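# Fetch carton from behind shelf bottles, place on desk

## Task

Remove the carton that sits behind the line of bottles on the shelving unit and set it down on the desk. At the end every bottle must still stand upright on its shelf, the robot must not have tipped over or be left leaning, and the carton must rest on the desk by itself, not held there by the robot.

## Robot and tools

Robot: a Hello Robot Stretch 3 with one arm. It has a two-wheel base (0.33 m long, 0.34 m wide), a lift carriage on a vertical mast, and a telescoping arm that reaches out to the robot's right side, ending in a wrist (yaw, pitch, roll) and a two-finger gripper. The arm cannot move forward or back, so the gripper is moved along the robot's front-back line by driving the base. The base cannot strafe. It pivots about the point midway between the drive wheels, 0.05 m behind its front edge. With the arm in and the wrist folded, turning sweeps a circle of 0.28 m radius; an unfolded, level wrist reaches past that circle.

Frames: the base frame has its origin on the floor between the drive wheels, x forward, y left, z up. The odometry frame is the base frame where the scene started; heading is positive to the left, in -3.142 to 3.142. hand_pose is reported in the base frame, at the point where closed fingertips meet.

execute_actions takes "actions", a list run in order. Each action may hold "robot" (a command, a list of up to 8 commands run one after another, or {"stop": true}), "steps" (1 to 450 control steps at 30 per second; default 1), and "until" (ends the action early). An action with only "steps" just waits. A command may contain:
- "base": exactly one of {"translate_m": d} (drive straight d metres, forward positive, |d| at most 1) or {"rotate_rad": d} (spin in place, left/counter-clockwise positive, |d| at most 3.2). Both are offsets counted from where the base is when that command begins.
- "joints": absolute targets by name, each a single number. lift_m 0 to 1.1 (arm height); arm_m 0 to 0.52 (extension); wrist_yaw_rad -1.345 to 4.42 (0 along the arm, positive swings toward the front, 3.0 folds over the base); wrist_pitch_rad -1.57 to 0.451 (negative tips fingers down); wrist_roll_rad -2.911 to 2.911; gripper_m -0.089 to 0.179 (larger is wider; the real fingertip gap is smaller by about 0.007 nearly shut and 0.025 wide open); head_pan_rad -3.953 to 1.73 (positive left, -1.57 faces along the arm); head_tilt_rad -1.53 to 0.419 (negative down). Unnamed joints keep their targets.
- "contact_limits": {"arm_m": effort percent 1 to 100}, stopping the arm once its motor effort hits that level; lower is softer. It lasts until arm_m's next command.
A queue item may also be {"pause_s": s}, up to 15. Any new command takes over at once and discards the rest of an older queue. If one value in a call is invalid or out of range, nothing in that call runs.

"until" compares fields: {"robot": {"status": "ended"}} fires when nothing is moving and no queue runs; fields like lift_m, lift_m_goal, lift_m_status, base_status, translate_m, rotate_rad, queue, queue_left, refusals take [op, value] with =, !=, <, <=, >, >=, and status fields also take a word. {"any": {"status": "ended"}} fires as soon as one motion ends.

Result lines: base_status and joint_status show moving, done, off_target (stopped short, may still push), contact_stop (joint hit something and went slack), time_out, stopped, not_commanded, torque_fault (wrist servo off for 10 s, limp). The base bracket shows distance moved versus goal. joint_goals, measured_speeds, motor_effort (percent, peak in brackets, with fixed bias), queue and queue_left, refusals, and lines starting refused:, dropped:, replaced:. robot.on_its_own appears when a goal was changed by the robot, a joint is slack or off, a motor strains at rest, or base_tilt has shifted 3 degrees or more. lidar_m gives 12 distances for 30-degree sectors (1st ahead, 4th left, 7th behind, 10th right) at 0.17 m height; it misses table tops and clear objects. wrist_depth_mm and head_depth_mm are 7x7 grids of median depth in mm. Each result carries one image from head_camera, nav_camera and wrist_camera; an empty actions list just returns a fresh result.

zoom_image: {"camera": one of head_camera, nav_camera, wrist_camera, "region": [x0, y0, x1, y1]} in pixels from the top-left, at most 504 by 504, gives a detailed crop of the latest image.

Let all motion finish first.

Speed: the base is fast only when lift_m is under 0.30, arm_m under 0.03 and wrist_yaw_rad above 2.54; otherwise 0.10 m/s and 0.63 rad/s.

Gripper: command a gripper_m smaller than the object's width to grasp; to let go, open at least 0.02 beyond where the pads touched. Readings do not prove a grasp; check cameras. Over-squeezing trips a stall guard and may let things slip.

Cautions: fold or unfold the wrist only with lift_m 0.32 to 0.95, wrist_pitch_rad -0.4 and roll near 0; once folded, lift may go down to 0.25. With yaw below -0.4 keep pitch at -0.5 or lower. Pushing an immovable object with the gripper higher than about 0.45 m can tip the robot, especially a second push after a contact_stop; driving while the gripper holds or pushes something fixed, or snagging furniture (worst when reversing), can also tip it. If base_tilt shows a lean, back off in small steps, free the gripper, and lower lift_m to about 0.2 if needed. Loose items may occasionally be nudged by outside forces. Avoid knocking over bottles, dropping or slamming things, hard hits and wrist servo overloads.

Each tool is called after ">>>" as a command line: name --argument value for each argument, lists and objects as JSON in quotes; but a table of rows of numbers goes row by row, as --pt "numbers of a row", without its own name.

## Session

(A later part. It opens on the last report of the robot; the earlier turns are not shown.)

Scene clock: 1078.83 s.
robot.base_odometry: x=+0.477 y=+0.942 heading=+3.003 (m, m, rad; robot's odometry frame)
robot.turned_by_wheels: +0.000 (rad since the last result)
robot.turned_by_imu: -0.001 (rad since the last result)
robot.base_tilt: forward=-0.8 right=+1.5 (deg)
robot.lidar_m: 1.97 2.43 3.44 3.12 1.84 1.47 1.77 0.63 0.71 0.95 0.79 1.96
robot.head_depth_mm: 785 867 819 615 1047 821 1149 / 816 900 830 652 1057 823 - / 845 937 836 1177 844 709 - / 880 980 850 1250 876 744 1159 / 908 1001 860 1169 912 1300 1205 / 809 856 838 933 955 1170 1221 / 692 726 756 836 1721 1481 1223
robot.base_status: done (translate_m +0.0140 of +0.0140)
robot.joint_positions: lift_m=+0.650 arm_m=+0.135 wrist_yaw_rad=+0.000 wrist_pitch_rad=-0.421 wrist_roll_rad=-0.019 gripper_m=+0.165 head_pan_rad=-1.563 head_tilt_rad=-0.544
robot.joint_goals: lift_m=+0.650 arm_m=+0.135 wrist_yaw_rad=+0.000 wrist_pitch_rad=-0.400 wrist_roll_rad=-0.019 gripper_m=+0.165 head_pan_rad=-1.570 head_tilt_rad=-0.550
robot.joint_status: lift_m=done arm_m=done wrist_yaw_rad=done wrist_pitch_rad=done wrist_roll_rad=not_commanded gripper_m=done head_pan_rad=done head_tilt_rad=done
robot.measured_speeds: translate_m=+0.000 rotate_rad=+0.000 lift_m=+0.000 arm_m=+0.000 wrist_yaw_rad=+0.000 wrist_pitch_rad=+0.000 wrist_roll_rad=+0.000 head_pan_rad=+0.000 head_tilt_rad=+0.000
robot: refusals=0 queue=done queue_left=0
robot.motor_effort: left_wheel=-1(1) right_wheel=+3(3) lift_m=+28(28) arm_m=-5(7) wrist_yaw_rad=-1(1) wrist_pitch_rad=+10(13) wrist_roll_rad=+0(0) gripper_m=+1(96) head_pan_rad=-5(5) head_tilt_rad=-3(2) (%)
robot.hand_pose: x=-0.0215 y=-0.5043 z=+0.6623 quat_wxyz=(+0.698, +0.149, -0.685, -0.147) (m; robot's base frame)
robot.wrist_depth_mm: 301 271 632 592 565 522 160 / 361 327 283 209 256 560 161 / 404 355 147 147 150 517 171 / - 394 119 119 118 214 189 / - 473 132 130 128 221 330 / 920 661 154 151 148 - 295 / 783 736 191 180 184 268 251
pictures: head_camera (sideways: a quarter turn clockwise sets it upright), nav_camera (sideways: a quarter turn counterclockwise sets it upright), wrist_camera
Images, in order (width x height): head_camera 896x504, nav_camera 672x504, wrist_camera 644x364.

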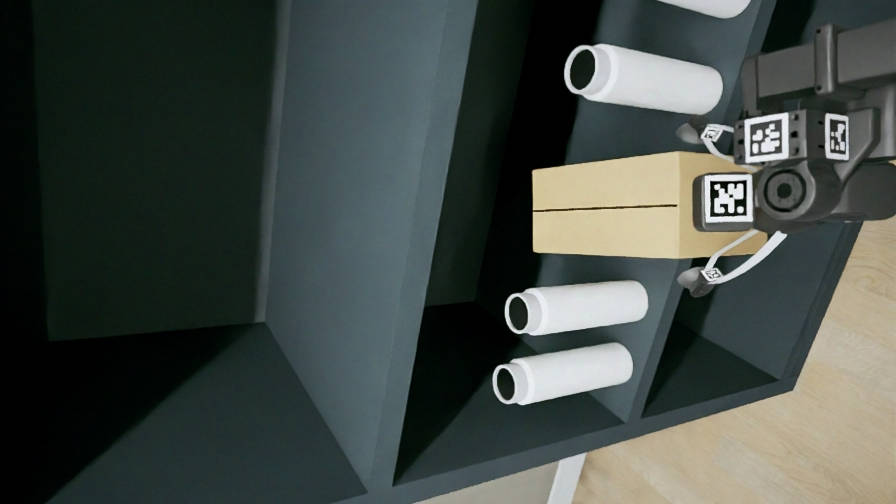

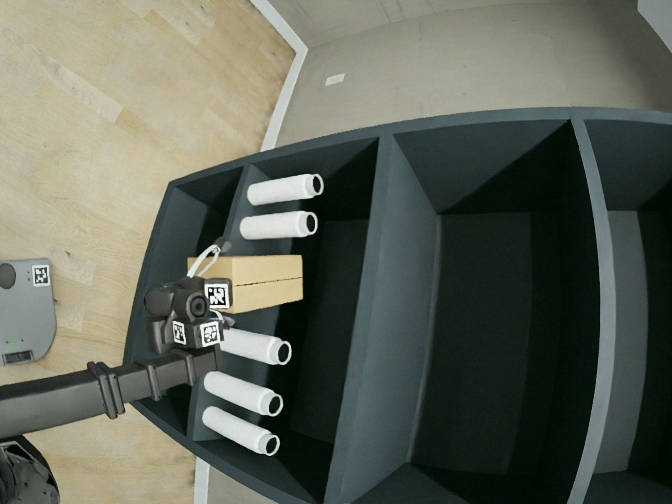

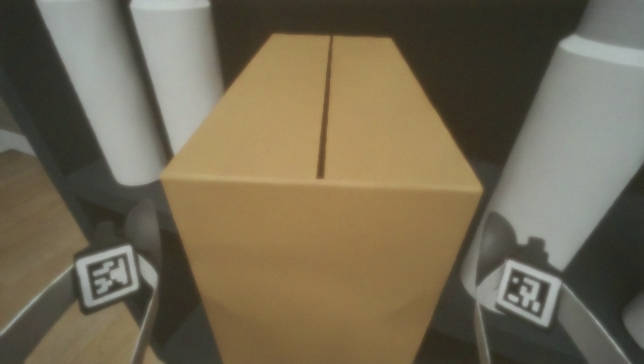

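>>> execute_actions --actions '[{"robot": [{"joints": {"arm_m": 0.08}}, {"joints": {"lift_m": 0.825, "wrist_pitch_rad": -0.93}}, {"joints": {"arm_m": 0.30}}], "steps": 400, "until": {"robot": {"status": "ended"}}}]'

Scene clock: 1113.00 s.
robot.base_odometry: x=+0.477 y=+0.942 heading=+3.003 (m, m, rad; robot's odometry frame)
robot.turned_by_wheels: +0.000 (rad since the last result)
robot.turned_by_imu: -0.002 (rad since the last result)
robot.base_tilt: forward=-0.9 right=+1.6 (deg)
robot.lidar_m: 1.97 2.43 3.46 3.12 1.84 1.47 1.76 0.63 0.71 0.95 0.79 1.96
robot.head_depth_mm: 785 866 820 611 - - 1119 / 815 905 832 650 955 832 1127 / 847 929 840 624 - 720 1135 / 879 977 848 1238 946 744 1163 / 911 996 860 1161 920 1296 1201 / 809 854 842 934 948 1171 1217 / 691 730 757 839 1720 1477 1231
robot.base_status: done (translate_m +0.0140 of +0.0140)
robot.joint_positions: lift_m=+0.825 arm_m=+0.300 wrist_yaw_rad=+0.000 wrist_pitch_rad=-0.937 wrist_roll_rad=-0.019 gripper_m=+0.165 head_pan_rad=-1.563 head_tilt_rad=-0.544
robot.joint_goals: lift_m=+0.825 arm_m=+0.300 wrist_yaw_rad=+0.000 wrist_pitch_rad=-0.930 wrist_roll_rad=-0.019 gripper_m=+0.165 head_pan_rad=-1.570 head_tilt_rad=-0.550
robot.joint_status: lift_m=done arm_m=done wrist_yaw_rad=done wrist_pitch_rad=done wrist_roll_rad=not_commanded gripper_m=done head_pan_rad=done head_tilt_rad=done
robot.measured_speeds: translate_m=+0.000 rotate_rad=+0.000 lift_m=+0.000 arm_m=+0.000 wrist_yaw_rad=+0.000 wrist_pitch_rad=+0.000 wrist_roll_rad=+0.000 head_pan_rad=+0.000 head_tilt_rad=+0.000
robot: refusals=0 queue=done queue_left=0
robot.motor_effort: left_wheel=+0(0) right_wheel=+3(3) lift_m=+45(47) arm_m=+3(2) wrist_yaw_rad=+0(0) wrist_pitch_rad=+3(9) wrist_roll_rad=+0(0) gripper_m=+1(0) head_pan_rad=-4(4) head_tilt_rad=-2(2) (%)
robot.hand_pose: x=-0.0216 y=-0.5771 z=+0.7427 quat_wxyz=(+0.637, +0.322, -0.625, -0.317) (m; robot's base frame)
robot.wrist_depth_mm: 205 201 522 522 517 491 447 / 259 208 464 245 476 483 469 / 368 279 278 226 432 445 440 / 967 405 316 209 216 411 410 / 935 907 200 196 201 383 157 / 861 830 186 183 187 - 154 / 812 824 174 171 173 334 262
pictures: head_camera (sideways: a quarter turn clockwise sets it upright), nav_camera (sideways: a quarter turn counterclockwise sets it upright), wrist_camera
Images, in order (width x height): head_camera 896x504, nav_camera 672x504, wrist_camera 644x364.

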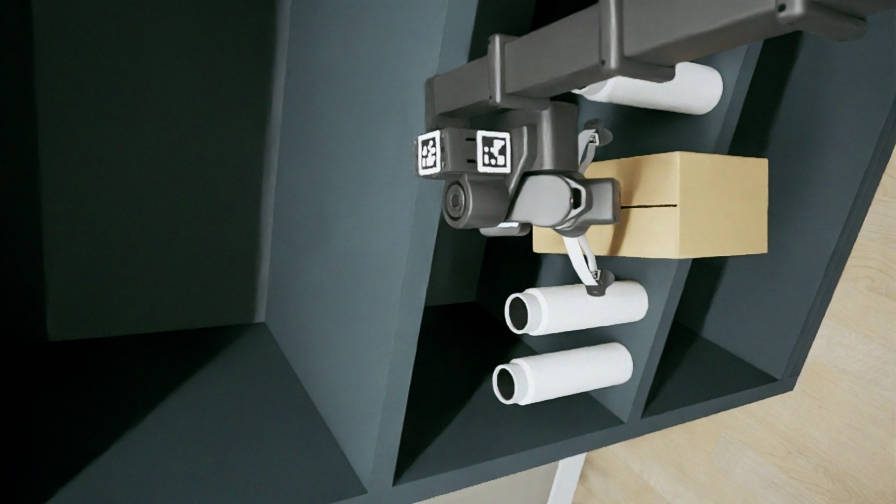

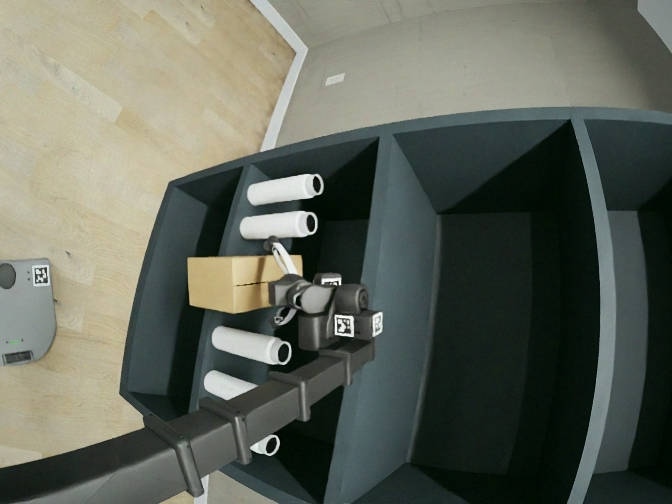

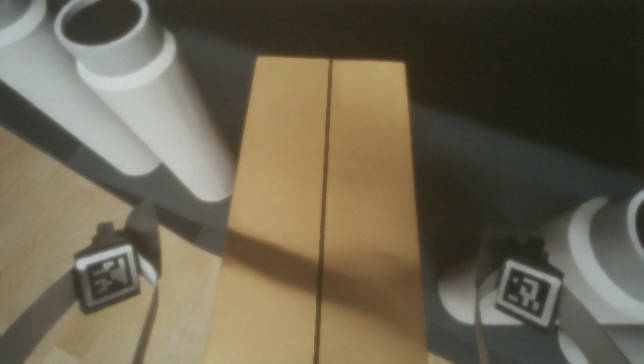

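>>> execute_actions --actions '[{"robot": [{"joints": {"arm_m": 0.333}}, {"joints": {"lift_m": 0.785}}], "steps": 300, "until": {"robot": {"status": "ended"}}}]'

Scene clock: 1146.93 s.
robot.base_odometry: x=+0.477 y=+0.942 heading=+3.003 (m, m, rad; robot's odometry frame)
robot.turned_by_wheels: +0.000 (rad since the last result)
robot.turned_by_imu: -0.001 (rad since the last result)
robot.base_tilt: forward=-0.9 right=+1.6 (deg)
robot.lidar_m: 1.98 2.44 3.45 3.12 1.84 1.46 1.76 0.63 0.71 0.95 0.79 1.96
robot.head_depth_mm: 786 860 821 612 1084 - 1124 / 816 900 826 617 984 832 1127 / 846 935 837 624 759 719 1139 / 878 978 850 1235 969 744 1161 / 915 995 857 1167 916 1290 1201 / 805 856 839 931 950 1175 1214 / 690 727 755 839 1703 1469 1225
robot.base_status: done (translate_m +0.0140 of +0.0140)
robot.joint_positions: lift_m=+0.785 arm_m=+0.333 wrist_yaw_rad=+0.000 wrist_pitch_rad=-0.937 wrist_roll_rad=-0.019 gripper_m=+0.165 head_pan_rad=-1.563 head_tilt_rad=-0.544
robot.joint_goals: lift_m=+0.785 arm_m=+0.333 wrist_yaw_rad=+0.000 wrist_pitch_rad=-0.930 wrist_roll_rad=-0.019 gripper_m=+0.165 head_pan_rad=-1.570 head_tilt_rad=-0.550
robot.joint_status: lift_m=done arm_m=done wrist_yaw_rad=done wrist_pitch_rad=done wrist_roll_rad=not_commanded gripper_m=done head_pan_rad=done head_tilt_rad=done
robot.measured_speeds: translate_m=+0.000 rotate_rad=+0.000 lift_m=+0.000 arm_m=+0.000 wrist_yaw_rad=+0.000 wrist_pitch_rad=+0.000 wrist_roll_rad=+0.000 head_pan_rad=+0.000 head_tilt_rad=+0.000
robot: refusals=0 queue=done queue_left=0
robot.motor_effort: left_wheel=+0(0) right_wheel=+3(3) lift_m=+27(45) arm_m=+3(4) wrist_yaw_rad=+0(0) wrist_pitch_rad=+3(3) wrist_roll_rad=+0(0) gripper_m=+0(0) head_pan_rad=-4(4) head_tilt_rad=-3(2) (%)
robot.hand_pose: x=-0.0216 y=-0.6100 z=+0.7033 quat_wxyz=(+0.637, +0.322, -0.625, -0.317) (m; robot's base frame)
robot.wrist_depth_mm: 145 424 469 464 462 454 414 / 157 181 410 195 199 430 433 / 266 207 185 179 182 393 396 / 891 324 168 167 169 368 364 / 869 580 155 155 155 343 341 / 841 808 144 146 145 - 149 / 787 778 136 136 136 224 141
pictures: head_camera (sideways: a quarter turn clockwise sets it upright), nav_camera (sideways: a quarter turn counterclockwise sets it upright), wrist_camera
Images, in order (width x height): head_camera 896x504, nav_camera 672x504, wrist_camera 644x364.

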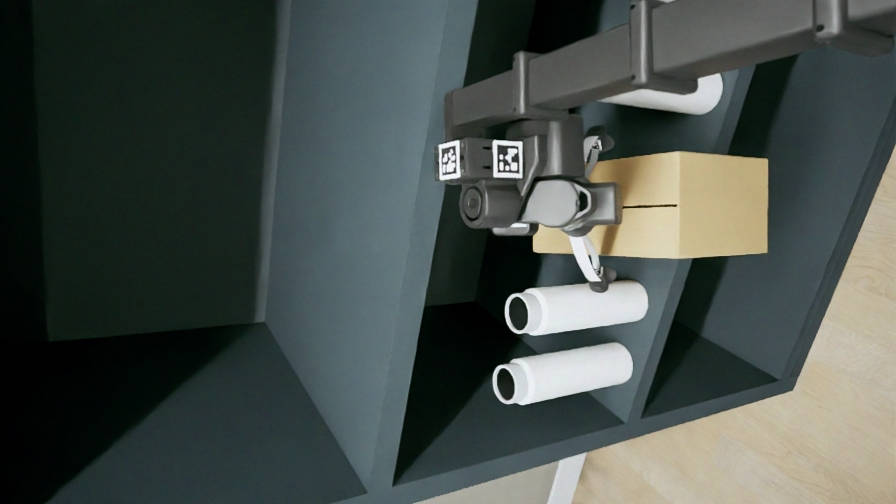

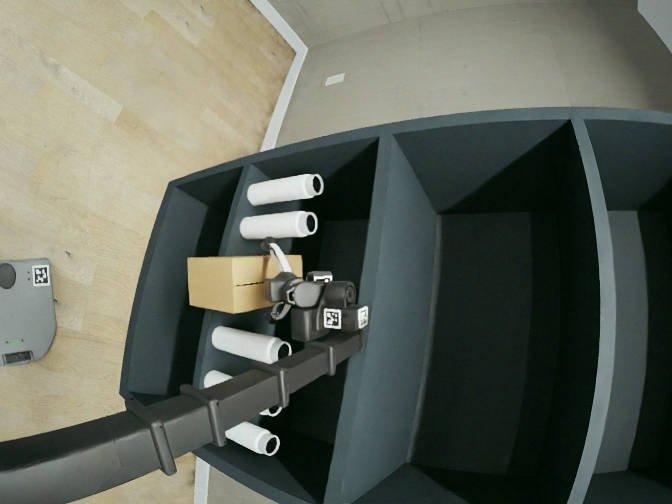

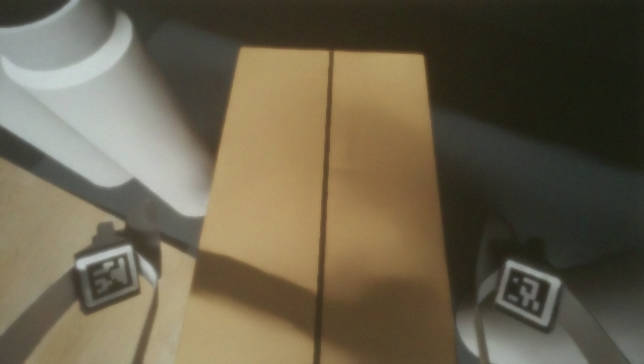

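>>> execute_actions --actions '[{"robot": {"joints": {"lift_m": 0.768}}, "steps": 150, "until": {"robot": {"status": "ended"}}}]'

Scene clock: 1186.47 s.
robot.base_odometry: x=+0.477 y=+0.942 heading=+3.003 (m, m, rad; robot's odometry frame)
robot.turned_by_wheels: +0.000 (rad since the last result)
robot.turned_by_imu: -0.001 (rad since the last result)
robot.base_tilt: forward=-0.9 right=+1.6 (deg)
robot.lidar_m: 1.97 2.44 3.46 3.12 1.84 1.46 1.77 0.63 0.71 0.95 0.79 1.96
robot.head_depth_mm: 786 863 816 613 1086 - - / 815 900 833 619 - 848 1128 / 853 938 837 628 - 718 1129 / 878 977 848 1245 967 744 1164 / 909 999 856 1166 920 1299 1207 / 805 857 839 936 950 1167 1215 / 692 726 754 837 1724 1465 1228
robot.base_status: done (translate_m +0.0140 of +0.0140)
robot.joint_positions: lift_m=+0.768 arm_m=+0.333 wrist_yaw_rad=+0.000 wrist_pitch_rad=-0.937 wrist_roll_rad=-0.019 gripper_m=+0.165 head_pan_rad=-1.563 head_tilt_rad=-0.544
robot.joint_goals: lift_m=+0.768 arm_m=+0.333 wrist_yaw_rad=+0.000 wrist_pitch_rad=-0.930 wrist_roll_rad=-0.019 gripper_m=+0.165 head_pan_rad=-1.570 head_tilt_rad=-0.550
robot.joint_status: lift_m=done arm_m=done wrist_yaw_rad=done wrist_pitch_rad=done wrist_roll_rad=not_commanded gripper_m=done head_pan_rad=done head_tilt_rad=done
robot.measured_speeds: translate_m=+0.000 rotate_rad=+0.000 lift_m=+0.000 arm_m=+0.000 wrist_yaw_rad=+0.000 wrist_pitch_rad=+0.000 wrist_roll_rad=+0.000 head_pan_rad=+0.000 head_tilt_rad=+0.000
robot: refusals=0 queue=done queue_left=0
robot.motor_effort: left_wheel=+0(1) right_wheel=+2(3) lift_m=+27(28) arm_m=+3(3) wrist_yaw_rad=+0(0) wrist_pitch_rad=+3(3) wrist_roll_rad=+0(0) gripper_m=+0(0) head_pan_rad=-5(5) head_tilt_rad=-2(2) (%)
robot.hand_pose: x=-0.0216 y=-0.6100 z=+0.6863 quat_wxyz=(+0.637, +0.322, -0.625, -0.317) (m; robot's base frame)
robot.wrist_depth_mm: 141 417 442 440 442 438 417 / 154 180 179 174 177 410 403 / 265 207 162 160 160 370 371 / 895 326 147 147 148 344 351 / 881 595 137 137 137 327 323 / 829 784 129 128 129 - 149 / 745 757 121 121 121 208 141
pictures: head_camera (sideways: a quarter turn clockwise sets it upright), nav_camera (sideways: a quarter turn counterclockwise sets it upright), wrist_camera
Images, in order (width x height): head_camera 896x504, nav_camera 672x504, wrist_camera 644x364.

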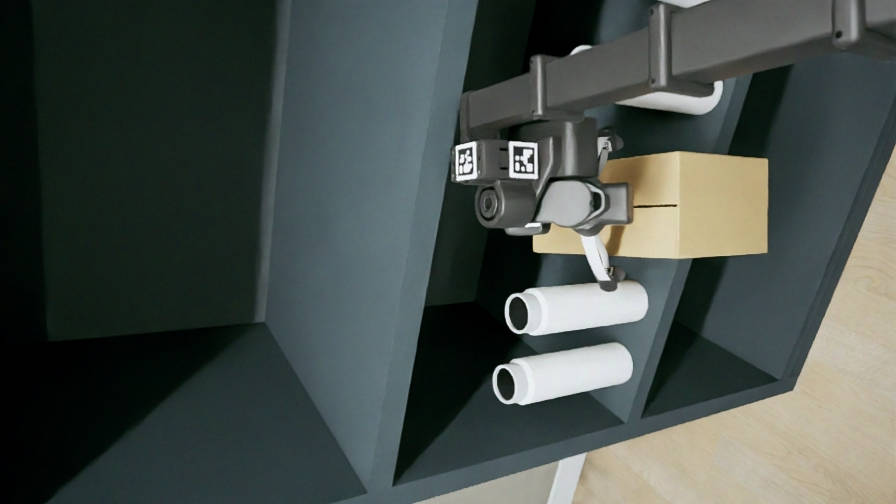

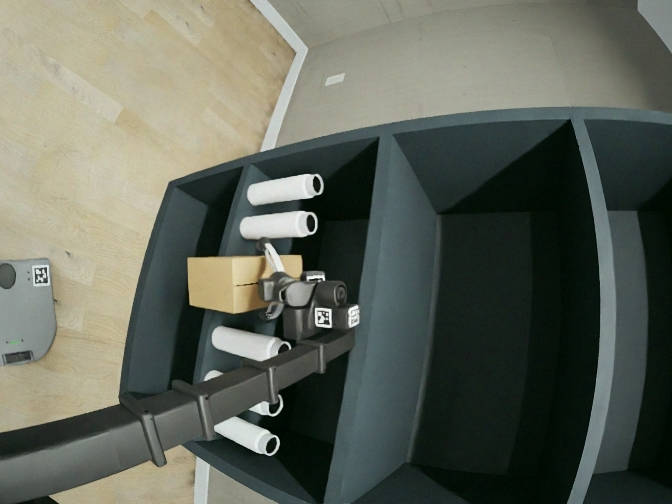

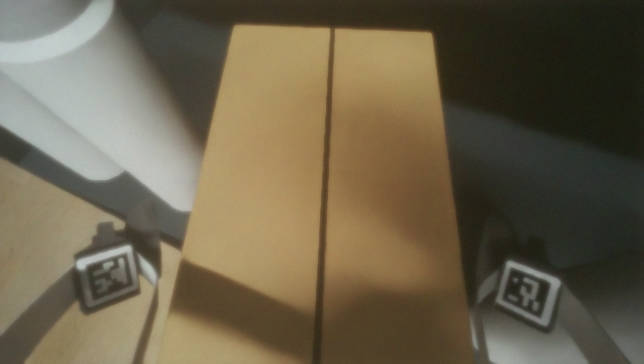

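>>> execute_actions --actions '[{"robot": {"joints": {"gripper_m": 0.085}}, "steps": 60}]'

Scene clock: 1199.80 s.
robot.base_odometry: x=+0.477 y=+0.942 heading=+3.003 (m, m, rad; robot's odometry frame)
robot.turned_by_wheels: +0.000 (rad since the last result)
robot.turned_by_imu: -0.001 (rad since the last result)
robot.base_tilt: forward=-0.9 right=+1.6 (deg)
robot.lidar_m: 1.97 2.44 3.46 3.14 1.84 1.46 1.76 0.63 0.71 0.95 0.79 1.96
robot.head_depth_mm: 784 861 818 614 1091 - - / 814 898 828 615 - 845 1125 / 844 934 837 628 - 720 1132 / 881 974 850 1247 965 743 1169 / 912 1000 855 1169 912 1296 1201 / 809 858 837 934 948 1163 1218 / 691 728 754 836 1721 1469 1216
robot.base_status: done (translate_m +0.0140 of +0.0140)
robot.joint_positions: lift_m=+0.768 arm_m=+0.333 wrist_yaw_rad=+0.000 wrist_pitch_rad=-0.937 wrist_roll_rad=-0.019 gripper_m=+0.086 head_pan_rad=-1.563 head_tilt_rad=-0.544
robot.joint_goals: lift_m=+0.768 arm_m=+0.333 wrist_yaw_rad=+0.000 wrist_pitch_rad=-0.930 wrist_roll_rad=-0.019 gripper_m=+0.085 head_pan_rad=-1.570 head_tilt_rad=-0.550
robot.joint_status: lift_m=done arm_m=done wrist_yaw_rad=done wrist_pitch_rad=done wrist_roll_rad=not_commanded gripper_m=done head_pan_rad=done head_tilt_rad=done
robot.measured_speeds: translate_m=+0.000 rotate_rad=+0.000 lift_m=+0.000 arm_m=+0.000 wrist_yaw_rad=+0.000 wrist_pitch_rad=+0.000 wrist_roll_rad=+0.000 head_pan_rad=+0.000 head_tilt_rad=+0.000
robot: refusals=0 queue=done queue_left=0
robot.motor_effort: left_wheel=+0(0) right_wheel=+3(3) lift_m=+27(27) arm_m=+3(3) wrist_yaw_rad=-1(0) wrist_pitch_rad=+3(3) wrist_roll_rad=+0(0) gripper_m=-21(98) head_pan_rad=-4(4) head_tilt_rad=-2(2) (%)
robot.hand_pose: x=-0.0216 y=-0.6100 z=+0.6863 quat_wxyz=(+0.637, +0.322, -0.625, -0.317) (m; robot's base frame)
robot.wrist_depth_mm: 142 418 441 443 446 438 418 / 155 181 179 173 177 410 405 / 265 207 162 159 160 371 375 / 895 327 148 147 148 343 350 / 841 837 138 137 138 328 320 / 794 778 129 128 129 - 156 / 768 770 120 121 121 219 141
pictures: head_camera (sideways: a quarter turn clockwise sets it upright), nav_camera (sideways: a quarter turn counterclockwise sets it upright), wrist_camera
Images, in order (width x height): head_camera 896x504, nav_camera 672x504, wrist_camera 644x364.

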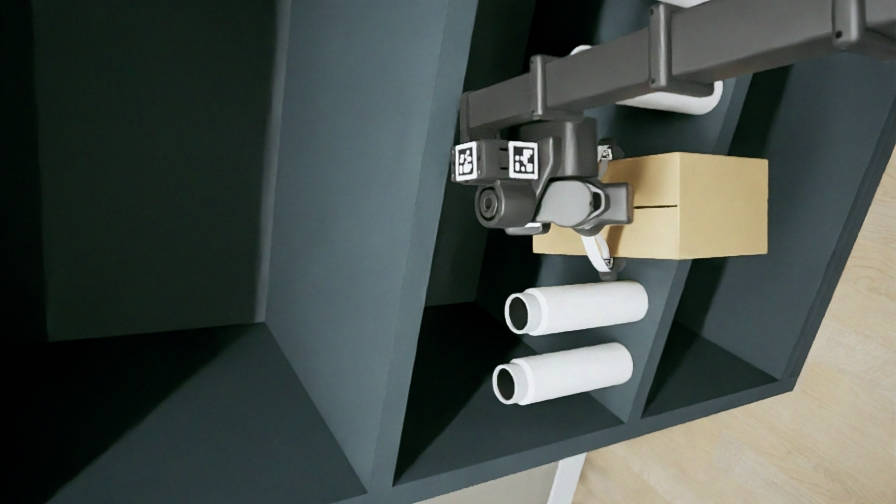

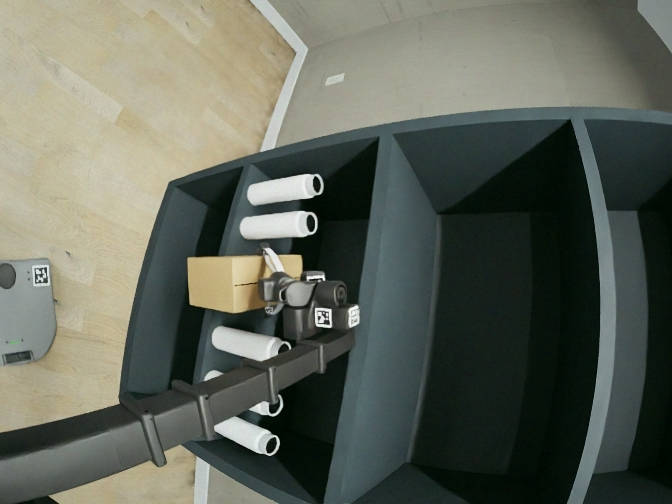

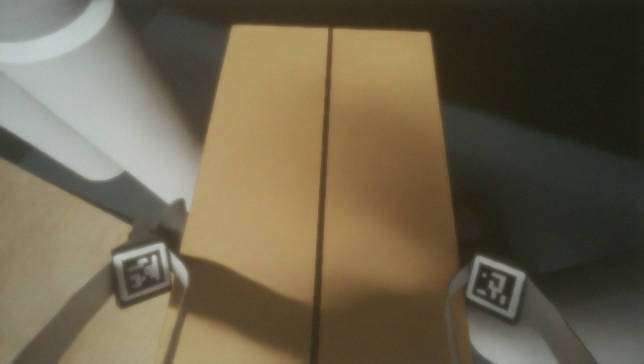

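>>> execute_actions --actions '[{"robot": {"joints": {"lift_m": 0.79}}, "steps": 150, "until": {"robot": {"status": "ended"}}}, {"steps": 15}]'

Scene clock: 1219.73 s.
robot.base_odometry: x=+0.477 y=+0.942 heading=+3.003 (m, m, rad; robot's odometry frame)
robot.turned_by_wheels: +0.000 (rad since the last result)
robot.turned_by_imu: -0.001 (rad since the last result)
robot.base_tilt: forward=-0.9 right=+1.6 (deg)
robot.lidar_m: 1.97 2.43 3.45 3.14 1.83 1.46 1.76 0.63 0.71 0.95 0.79 1.96
robot.head_depth_mm: 790 863 819 613 1083 - 1128 / 816 896 830 618 985 833 1133 / 846 939 837 626 - 719 1139 / 876 979 849 1233 968 745 1162 / 917 1000 860 1162 918 1296 1202 / 808 854 838 934 953 1167 1223 / 689 727 755 838 1734 1466 1224
robot.base_status: done (translate_m +0.0140 of +0.0140)
robot.joint_positions: lift_m=+0.790 arm_m=+0.333 wrist_yaw_rad=+0.000 wrist_pitch_rad=-0.943 wrist_roll_rad=-0.019 gripper_m=+0.086 head_pan_rad=-1.563 head_tilt_rad=-0.544
robot.joint_goals: lift_m=+0.790 arm_m=+0.333 wrist_yaw_rad=+0.000 wrist_pitch_rad=-0.930 wrist_roll_rad=-0.019 gripper_m=+0.085 head_pan_rad=-1.570 head_tilt_rad=-0.550
robot.joint_status: lift_m=done arm_m=done wrist_yaw_rad=done wrist_pitch_rad=done wrist_roll_rad=not_commanded gripper_m=done head_pan_rad=done head_tilt_rad=done
robot.measured_speeds: translate_m=+0.000 rotate_rad=+0.000 lift_m=+0.000 arm_m=+0.000 wrist_yaw_rad=+0.000 wrist_pitch_rad=+0.000 wrist_roll_rad=+0.000 head_pan_rad=+0.000 head_tilt_rad=+0.000
robot: refusals=0 queue=done queue_left=0
robot.motor_effort: left_wheel=-1(0) right_wheel=+3(3) lift_m=+46(46) arm_m=+4(3) wrist_yaw_rad=+0(0) wrist_pitch_rad=+6(7) wrist_roll_rad=+0(0) gripper_m=-21(22) head_pan_rad=-4(5) head_tilt_rad=-3(2) (%)
robot.hand_pose: x=-0.0216 y=-0.6086 z=+0.7068 quat_wxyz=(+0.636, +0.324, -0.624, -0.319) (m; robot's base frame)
robot.wrist_depth_mm: 146 416 457 186 470 455 420 / 159 183 174 171 174 430 427 / 266 210 160 158 159 401 397 / 912 332 147 147 148 366 370 / 871 885 137 137 138 347 345 / 820 809 129 129 129 - 153 / 779 770 121 122 122 223 142
pictures: head_camera (sideways: a quarter turn clockwise sets it upright), nav_camera (sideways: a quarter turn counterclockwise sets it upright), wrist_camera
Images, in order (width x height): head_camera 896x504, nav_camera 672x504, wrist_camera 644x364.

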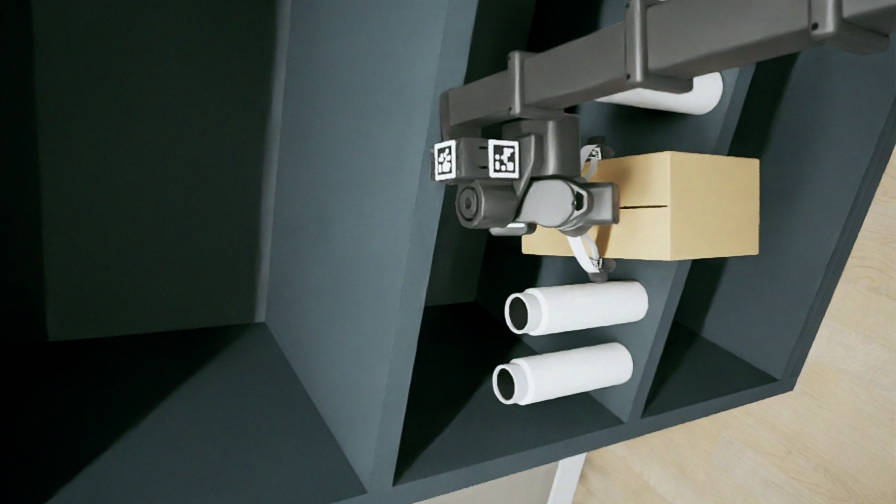

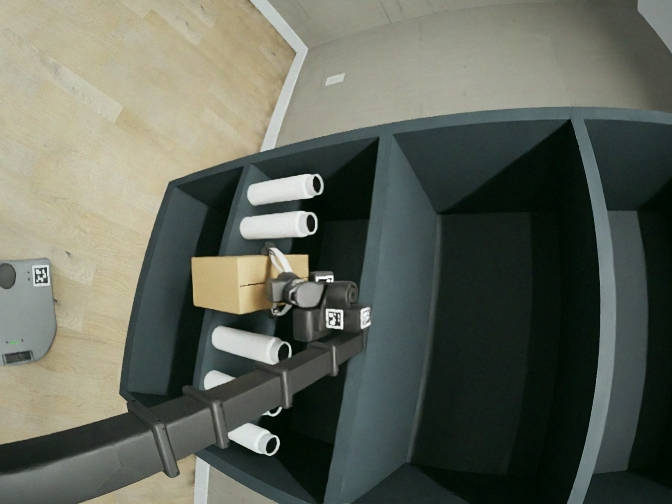

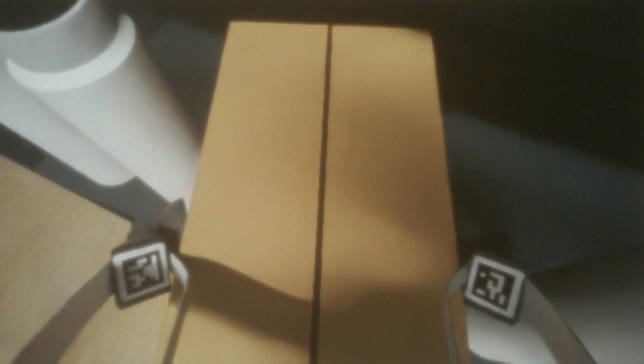

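>>> execute_actions --actions '[{"robot": [{"joints": {"lift_m": 0.80}}, {"joints": {"arm_m": 0.06}}], "steps": 400, "until": {"robot": {"status": "ended"}}}, {"steps": 10}]'

Scene clock: 1239.20 s.
robot.base_odometry: x=+0.477 y=+0.942 heading=+3.003 (m, m, rad; robot's odometry frame)
robot.turned_by_wheels: +0.000 (rad since the last result)
robot.turned_by_imu: -0.002 (rad since the last result)
robot.base_tilt: forward=-0.8 right=+1.6 (deg)
robot.lidar_m: 1.97 2.43 3.34 3.11 1.84 1.46 1.76 0.63 0.71 0.95 0.79 1.96
robot.head_depth_mm: 784 864 820 610 1047 869 - / 817 896 829 651 1049 805 - / 845 939 840 1178 1063 632 - / 882 980 848 1253 1067 912 542 / 909 999 858 1172 917 1309 1203 / 807 855 839 934 952 1174 1219 / 691 727 755 837 1726 1481 1218
robot.base_status: done (translate_m +0.0140 of +0.0140)
robot.joint_positions: lift_m=+0.800 arm_m=+0.060 wrist_yaw_rad=+0.000 wrist_pitch_rad=-0.944 wrist_roll_rad=-0.019 gripper_m=+0.086 head_pan_rad=-1.563 head_tilt_rad=-0.544
robot.joint_goals: lift_m=+0.800 arm_m=+0.060 wrist_yaw_rad=+0.000 wrist_pitch_rad=-0.930 wrist_roll_rad=-0.019 gripper_m=+0.085 head_pan_rad=-1.570 head_tilt_rad=-0.550
robot.joint_status: lift_m=done arm_m=done wrist_yaw_rad=done wrist_pitch_rad=done wrist_roll_rad=not_commanded gripper_m=done head_pan_rad=done head_tilt_rad=done
robot.measured_speeds: translate_m=+0.000 rotate_rad=+0.000 lift_m=+0.000 arm_m=+0.000 wrist_yaw_rad=+0.000 wrist_pitch_rad=+0.000 wrist_roll_rad=+0.000 head_pan_rad=+0.000 head_tilt_rad=+0.000
robot: refusals=0 queue=done queue_left=0
robot.motor_effort: left_wheel=+0(0) right_wheel=+3(2) lift_m=+46(49) arm_m=-5(2) wrist_yaw_rad=+1(0) wrist_pitch_rad=+7(7) wrist_roll_rad=+1(0) gripper_m=-21(21) head_pan_rad=-5(4) head_tilt_rad=-2(2) (%)
robot.hand_pose: x=-0.0216 y=-0.3359 z=+0.7167 quat_wxyz=(+0.636, +0.325, -0.623, -0.319) (m; robot's base frame)
robot.wrist_depth_mm: - 494 435 188 485 295 481 / - - 174 171 174 432 302 / - - 160 158 159 407 364 / 984 954 147 147 148 838 391 / 894 903 137 138 138 741 521 / 830 805 129 129 129 - 819 / 798 789 122 121 122 798 791
pictures: head_camera (sideways: a quarter turn clockwise sets it upright), nav_camera (sideways: a quarter turn counterclockwise sets it upright), wrist_camera
Images, in order (width x height): head_camera 896x504, nav_camera 672x504, wrist_camera 644x364.

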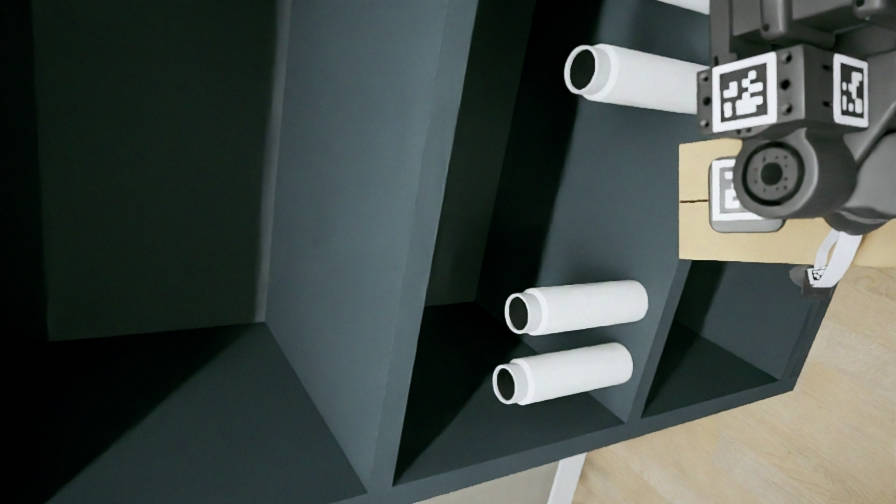

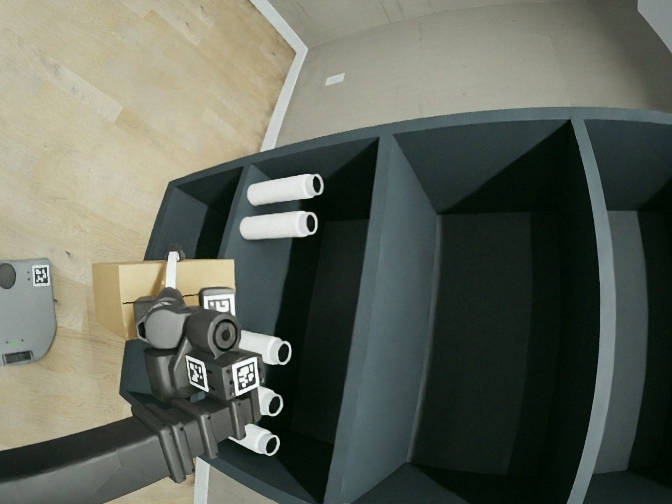

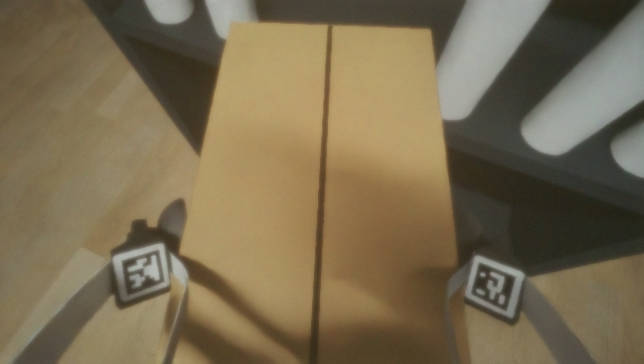

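>>> execute_actions --actions '[{"robot": {"base": {"rotate_rad": 1.22}, "joints": {"head_pan_rad": -1.22, "head_tilt_rad": -0.75}}, "steps": 300, "until": {"robot": {"status": "ended"}}}, {"robot": {"joints": {"head_pan_rad": 0.0, "head_tilt_rad": -0.25}}, "steps": 150, "until": {"robot": {"status": "ended"}}}]'

Scene clock: 1276.07 s.
robot.base_odometry: x=+0.477 y=+0.942 heading=-2.061 (m, m, rad; robot's odometry frame)
robot.turned_by_wheels: +1.220 (rad since the last result)
robot.turned_by_imu: +1.227 (rad since the last result)
robot.base_tilt: forward=-0.8 right=+1.6 (deg)
robot.lidar_m: 3.33 2.12 1.46 1.52 1.44 0.63 1.01 0.79 0.80 1.96 2.05 2.81
robot.head_depth_mm: 3221 3425 3611 3715 2629 1882 1440 / 3174 3396 3553 3732 2674 1881 1454 / 3185 3404 3598 3722 2718 1894 1471 / 3277 3457 3569 3832 2742 1929 1461 / 3228 3473 3593 3770 2720 1933 1477 / 3286 3419 3623 3758 2729 1924 1476 / 3242 3458 3676 3752 2771 1928 1484
robot.base_status: done (rotate_rad +1.2199 of +1.2200)
robot.joint_positions: lift_m=+0.800 arm_m=+0.060 wrist_yaw_rad=+0.000 wrist_pitch_rad=-0.944 wrist_roll_rad=-0.019 gripper_m=+0.086 head_pan_rad=-0.007 head_tilt_rad=-0.261
robot.joint_goals: lift_m=+0.800 arm_m=+0.060 wrist_yaw_rad=+0.000 wrist_pitch_rad=-0.930 wrist_roll_rad=-0.019 gripper_m=+0.085 head_pan_rad=+0.000 head_tilt_rad=-0.250
robot.joint_status: lift_m=done arm_m=done wrist_yaw_rad=done wrist_pitch_rad=done wrist_roll_rad=not_commanded gripper_m=done head_pan_rad=done head_tilt_rad=done
robot.measured_speeds: translate_m=+0.000 rotate_rad=+0.000 lift_m=+0.000 arm_m=+0.000 wrist_yaw_rad=+0.000 wrist_pitch_rad=+0.000 wrist_roll_rad=+0.000 head_pan_rad=+0.000 head_tilt_rad=+0.000
robot: refusals=0 queue=done queue_left=0
robot.motor_effort: left_wheel=+0(4) right_wheel=+3(7) lift_m=+46(46) arm_m=-4(5) wrist_yaw_rad=+0(0) wrist_pitch_rad=+7(7) wrist_roll_rad=+0(0) gripper_m=-21(21) head_pan_rad=+4(62) head_tilt_rad=+4(29) (%)
robot.hand_pose: x=-0.0216 y=-0.3359 z=+0.7167 quat_wxyz=(+0.636, +0.325, -0.623, -0.319) (m; robot's base frame)
robot.wrist_depth_mm: - - - 186 - - - / - - 174 171 174 - - / - - 160 158 159 - - / 963 951 147 147 147 963 681 / 886 897 137 137 138 868 791 / 845 836 129 129 129 - 766 / 791 778 121 121 122 786 717
pictures: head_camera (sideways: a quarter turn clockwise sets it upright), nav_camera (sideways: a quarter turn counterclockwise sets it upright), wrist_camera
Images, in order (width x height): head_camera 896x504, nav_camera 672x504, wrist_camera 644x364.

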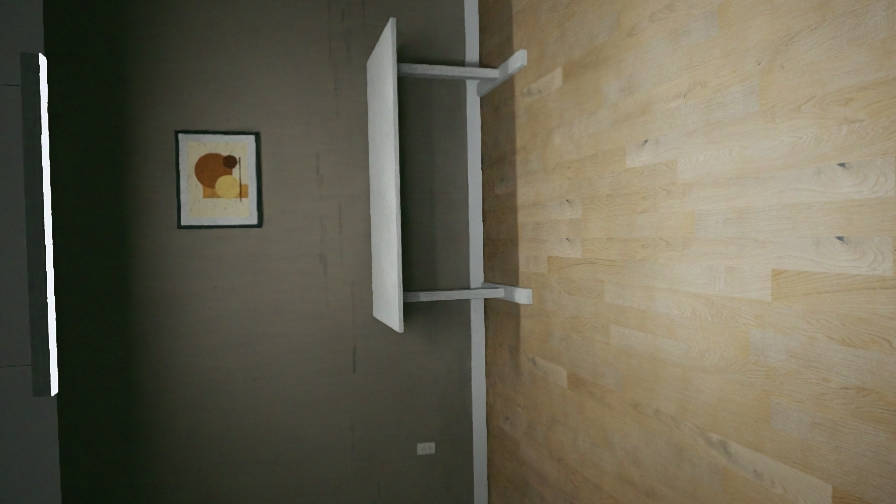

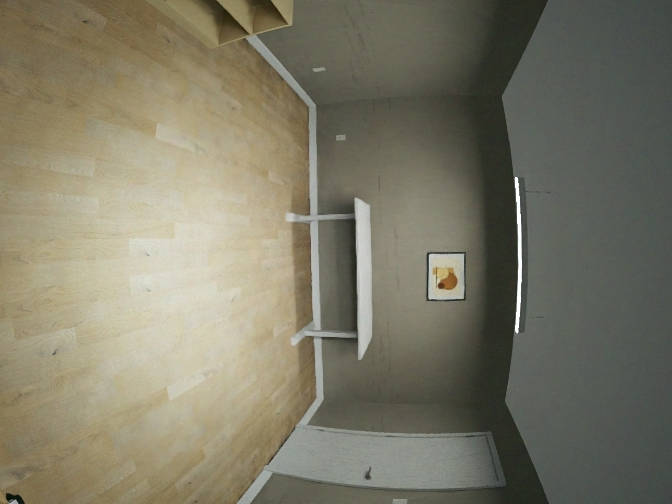

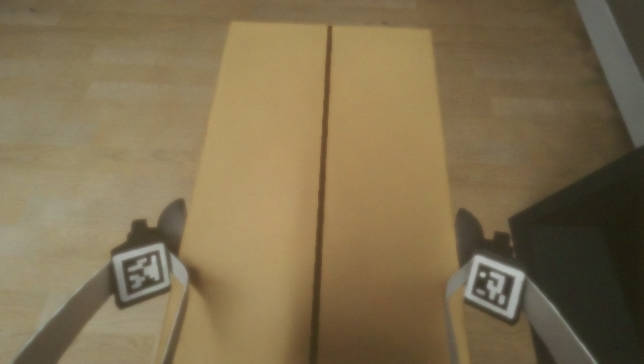

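>>> execute_actions --actions '[{"robot": [{"base": {"rotate_rad": -0.12}, "joints": {"lift_m": 0.99}}, {"base": {"translate_m": 1.0}}, {"base": {"translate_m": 1.0}}], "steps": 450, "until": {"robot": {"status": "ended"}}}, {"steps": 450, "until": {"robot": {"status": "ended"}}}]'

Scene clock: 1330.40 s.
robot.base_odometry: x=-0.668 y=-0.698 heading=-2.180 (m, m, rad; robot's odometry frame)
robot.turned_by_wheels: -0.120 (rad since the last result)
robot.turned_by_imu: -0.134 (rad since the last result)
robot.base_tilt: forward=-0.8 right=+1.6 (deg)
robot.lidar_m: 1.76 1.41 2.21 2.05 1.88 2.29 2.57 2.82 1.87 1.71 1.74 1.48
robot.head_depth_mm: 1563 1650 1753 1828 1276 1671 1453 / 1546 1630 1717 1812 1290 1901 1461 / 1521 1598 1698 1788 1218 1924 1461 / 1492 1575 1683 1756 1221 1900 1473 / 1490 1560 1659 1758 1233 1920 1475 / 1476 1557 1653 1721 1240 1857 1484 / 1460 1535 1637 1709 1245 1869 1489
robot.base_status: done (translate_m +1.0000 of +1.0000)
robot.joint_positions: lift_m=+0.990 arm_m=+0.060 wrist_yaw_rad=+0.000 wrist_pitch_rad=-0.944 wrist_roll_rad=-0.019 gripper_m=+0.086 head_pan_rad=-0.007 head_tilt_rad=-0.261
robot.joint_goals: lift_m=+0.990 arm_m=+0.060 wrist_yaw_rad=+0.000 wrist_pitch_rad=-0.930 wrist_roll_rad=-0.019 gripper_m=+0.085 head_pan_rad=+0.000 head_tilt_rad=-0.250
robot.joint_status: lift_m=done arm_m=done wrist_yaw_rad=done wrist_pitch_rad=done wrist_roll_rad=not_commanded gripper_m=done head_pan_rad=done head_tilt_rad=done
robot.measured_speeds: translate_m=+0.000 rotate_rad=+0.000 lift_m=+0.000 arm_m=+0.000 wrist_yaw_rad=+0.000 wrist_pitch_rad=+0.000 wrist_roll_rad=+0.000 head_pan_rad=+0.000 head_tilt_rad=+0.000
robot: refusals=0 queue=done queue_left=0
robot.motor_effort: left_wheel=+3(6) right_wheel=-2(5) lift_m=+46(49) arm_m=-4(4) wrist_yaw_rad=-1(1) wrist_pitch_rad=+7(7) wrist_roll_rad=+0(0) gripper_m=-21(21) head_pan_rad=+4(4) head_tilt_rad=+4(5) (%)
robot.hand_pose: x=-0.0216 y=-0.3359 z=+0.9066 quat_wxyz=(+0.636, +0.325, -0.623, -0.319) (m; robot's base frame)
robot.wrist_depth_mm: - - - 187 - - - / - - 173 172 175 - - / - - 161 158 160 - - / - - 148 147 148 - - / - - 137 137 138 - - / - 996 129 128 129 - - / 971 940 121 121 121 931 957
pictures: head_camera (sideways: a quarter turn clockwise sets it upright), nav_camera (sideways: a quarter turn counterclockwise sets it upright), wrist_camera
Images, in order (width x height): head_camera 896x504, nav_camera 672x504, wrist_camera 644x364.

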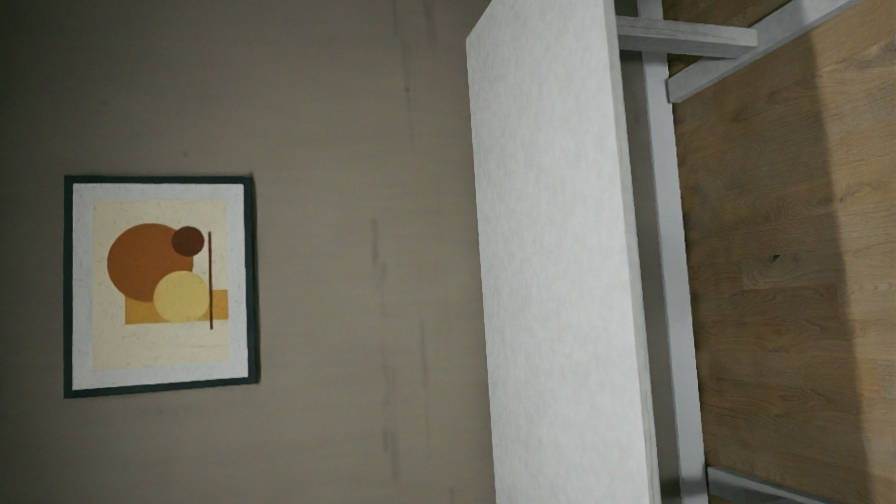

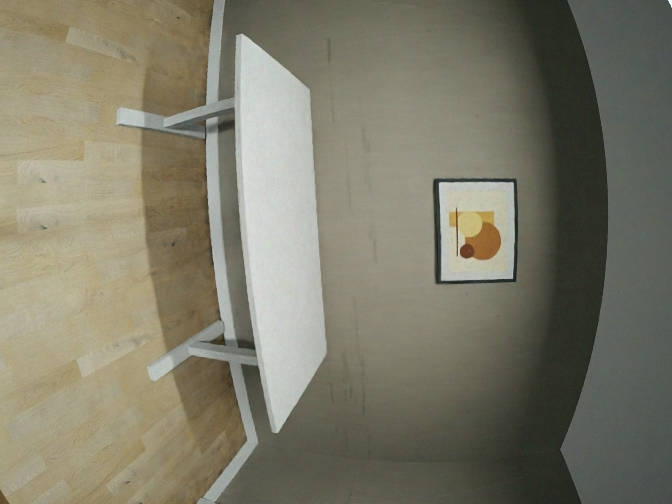

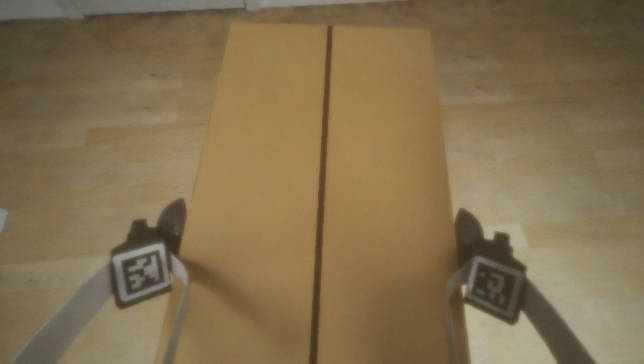

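>>> execute_actions --actions '[{"robot": [{"base": {"translate_m": 0.45}, "joints": {"lift_m": 1.02}}, {"base": {"rotate_rad": 1.725}, "joints": {"head_pan_rad": -1.57, "head_tilt_rad": -0.7}}], "steps": 450, "until": {"robot": {"status": "ended"}}}]'

Scene clock: 1392.17 s.
robot.base_odometry: x=-0.926 y=-1.067 heading=-0.456 (m, m, rad; robot's odometry frame)
robot.turned_by_wheels: +1.725 (rad since the last result)
robot.turned_by_imu: +1.733 (rad since the last result)
robot.base_tilt: forward=-0.8 right=+1.6 (deg)
robot.lidar_m: 2.10 1.90 2.66 3.01 2.32 1.73 1.66 1.73 1.07 1.32 1.04 1.93
robot.head_depth_mm: 1052 - - - 1488 1308 1119 / 1077 1189 - - 386 350 1100 / 1085 1191 - - - 351 1089 / 1082 1226 1151 512 390 354 1094 / 1091 1231 1157 874 1500 1344 1145 / 1090 1242 1168 882 1478 1341 1148 / 1094 1251 1176 890 1389 1339 1142
robot.base_status: done (rotate_rad +1.7249 of +1.7250)
robot.joint_positions: lift_m=+1.020 arm_m=+0.060 wrist_yaw_rad=+0.000 wrist_pitch_rad=-0.944 wrist_roll_rad=-0.019 gripper_m=+0.086 head_pan_rad=-1.563 head_tilt_rad=-0.691
robot.joint_goals: lift_m=+1.020 arm_m=+0.060 wrist_yaw_rad=+0.000 wrist_pitch_rad=-0.930 wrist_roll_rad=-0.019 gripper_m=+0.085 head_pan_rad=-1.570 head_tilt_rad=-0.700
robot.joint_status: lift_m=done arm_m=done wrist_yaw_rad=done wrist_pitch_rad=done wrist_roll_rad=not_commanded gripper_m=done head_pan_rad=done head_tilt_rad=done
robot.measured_speeds: translate_m=+0.000 rotate_rad=+0.000 lift_m=+0.000 arm_m=+0.000 wrist_yaw_rad=+0.000 wrist_pitch_rad=+0.000 wrist_roll_rad=+0.000 head_pan_rad=+0.000 head_tilt_rad=+0.000
robot: refusals=0 queue=done queue_left=0
robot.motor_effort: left_wheel=-1(6) right_wheel=+3(8) lift_m=+46(48) arm_m=-4(5) wrist_yaw_rad=+0(1) wrist_pitch_rad=+7(7) wrist_roll_rad=+0(0) gripper_m=-21(21) head_pan_rad=-6(64) head_tilt_rad=-3(25) (%)
robot.hand_pose: x=-0.0216 y=-0.3359 z=+0.9366 quat_wxyz=(+0.636, +0.325, -0.623, -0.319) (m; robot's base frame)
robot.wrist_depth_mm: 525 528 520 186 535 538 536 / 478 484 173 171 174 490 493 / 457 460 160 159 158 452 450 / - - 147 147 147 - - / - - 137 137 137 - - / - - 129 129 129 - - / 995 - 121 121 122 971 -
pictures: head_camera (sideways: a quarter turn clockwise sets it upright), nav_camera (sideways: a quarter turn counterclockwise sets it upright), wrist_camera
Images, in order (width x height): head_camera 896x504, nav_camera 672x504, wrist_camera 644x364.

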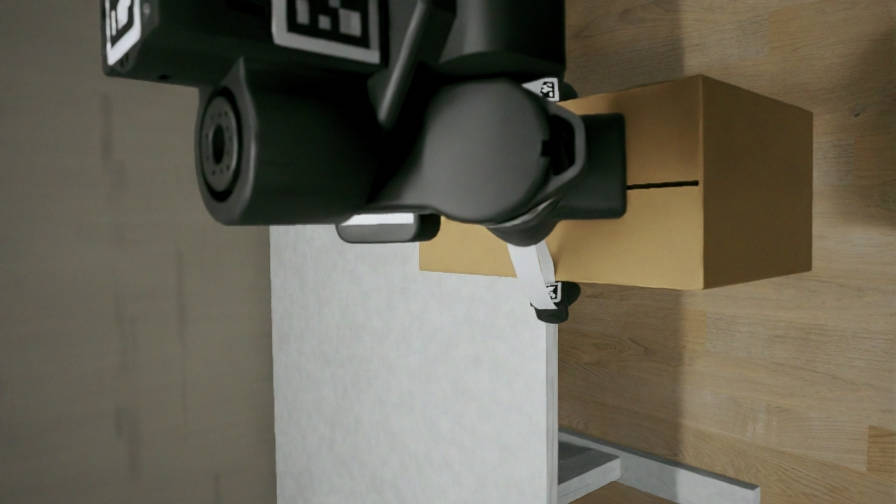

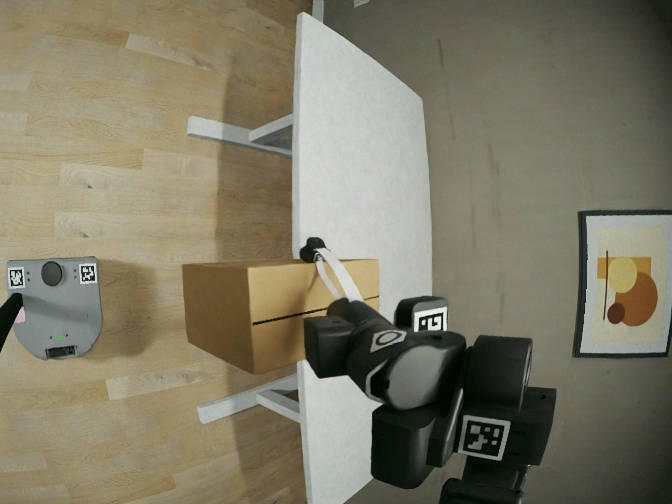

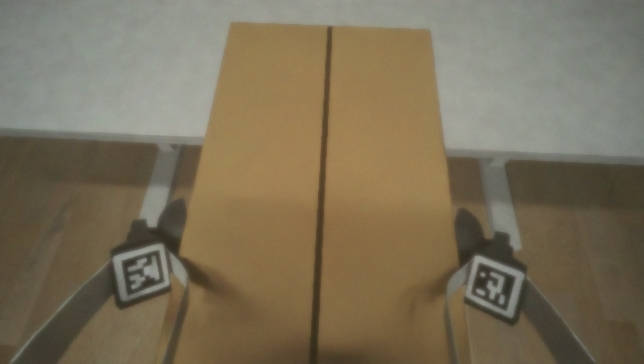

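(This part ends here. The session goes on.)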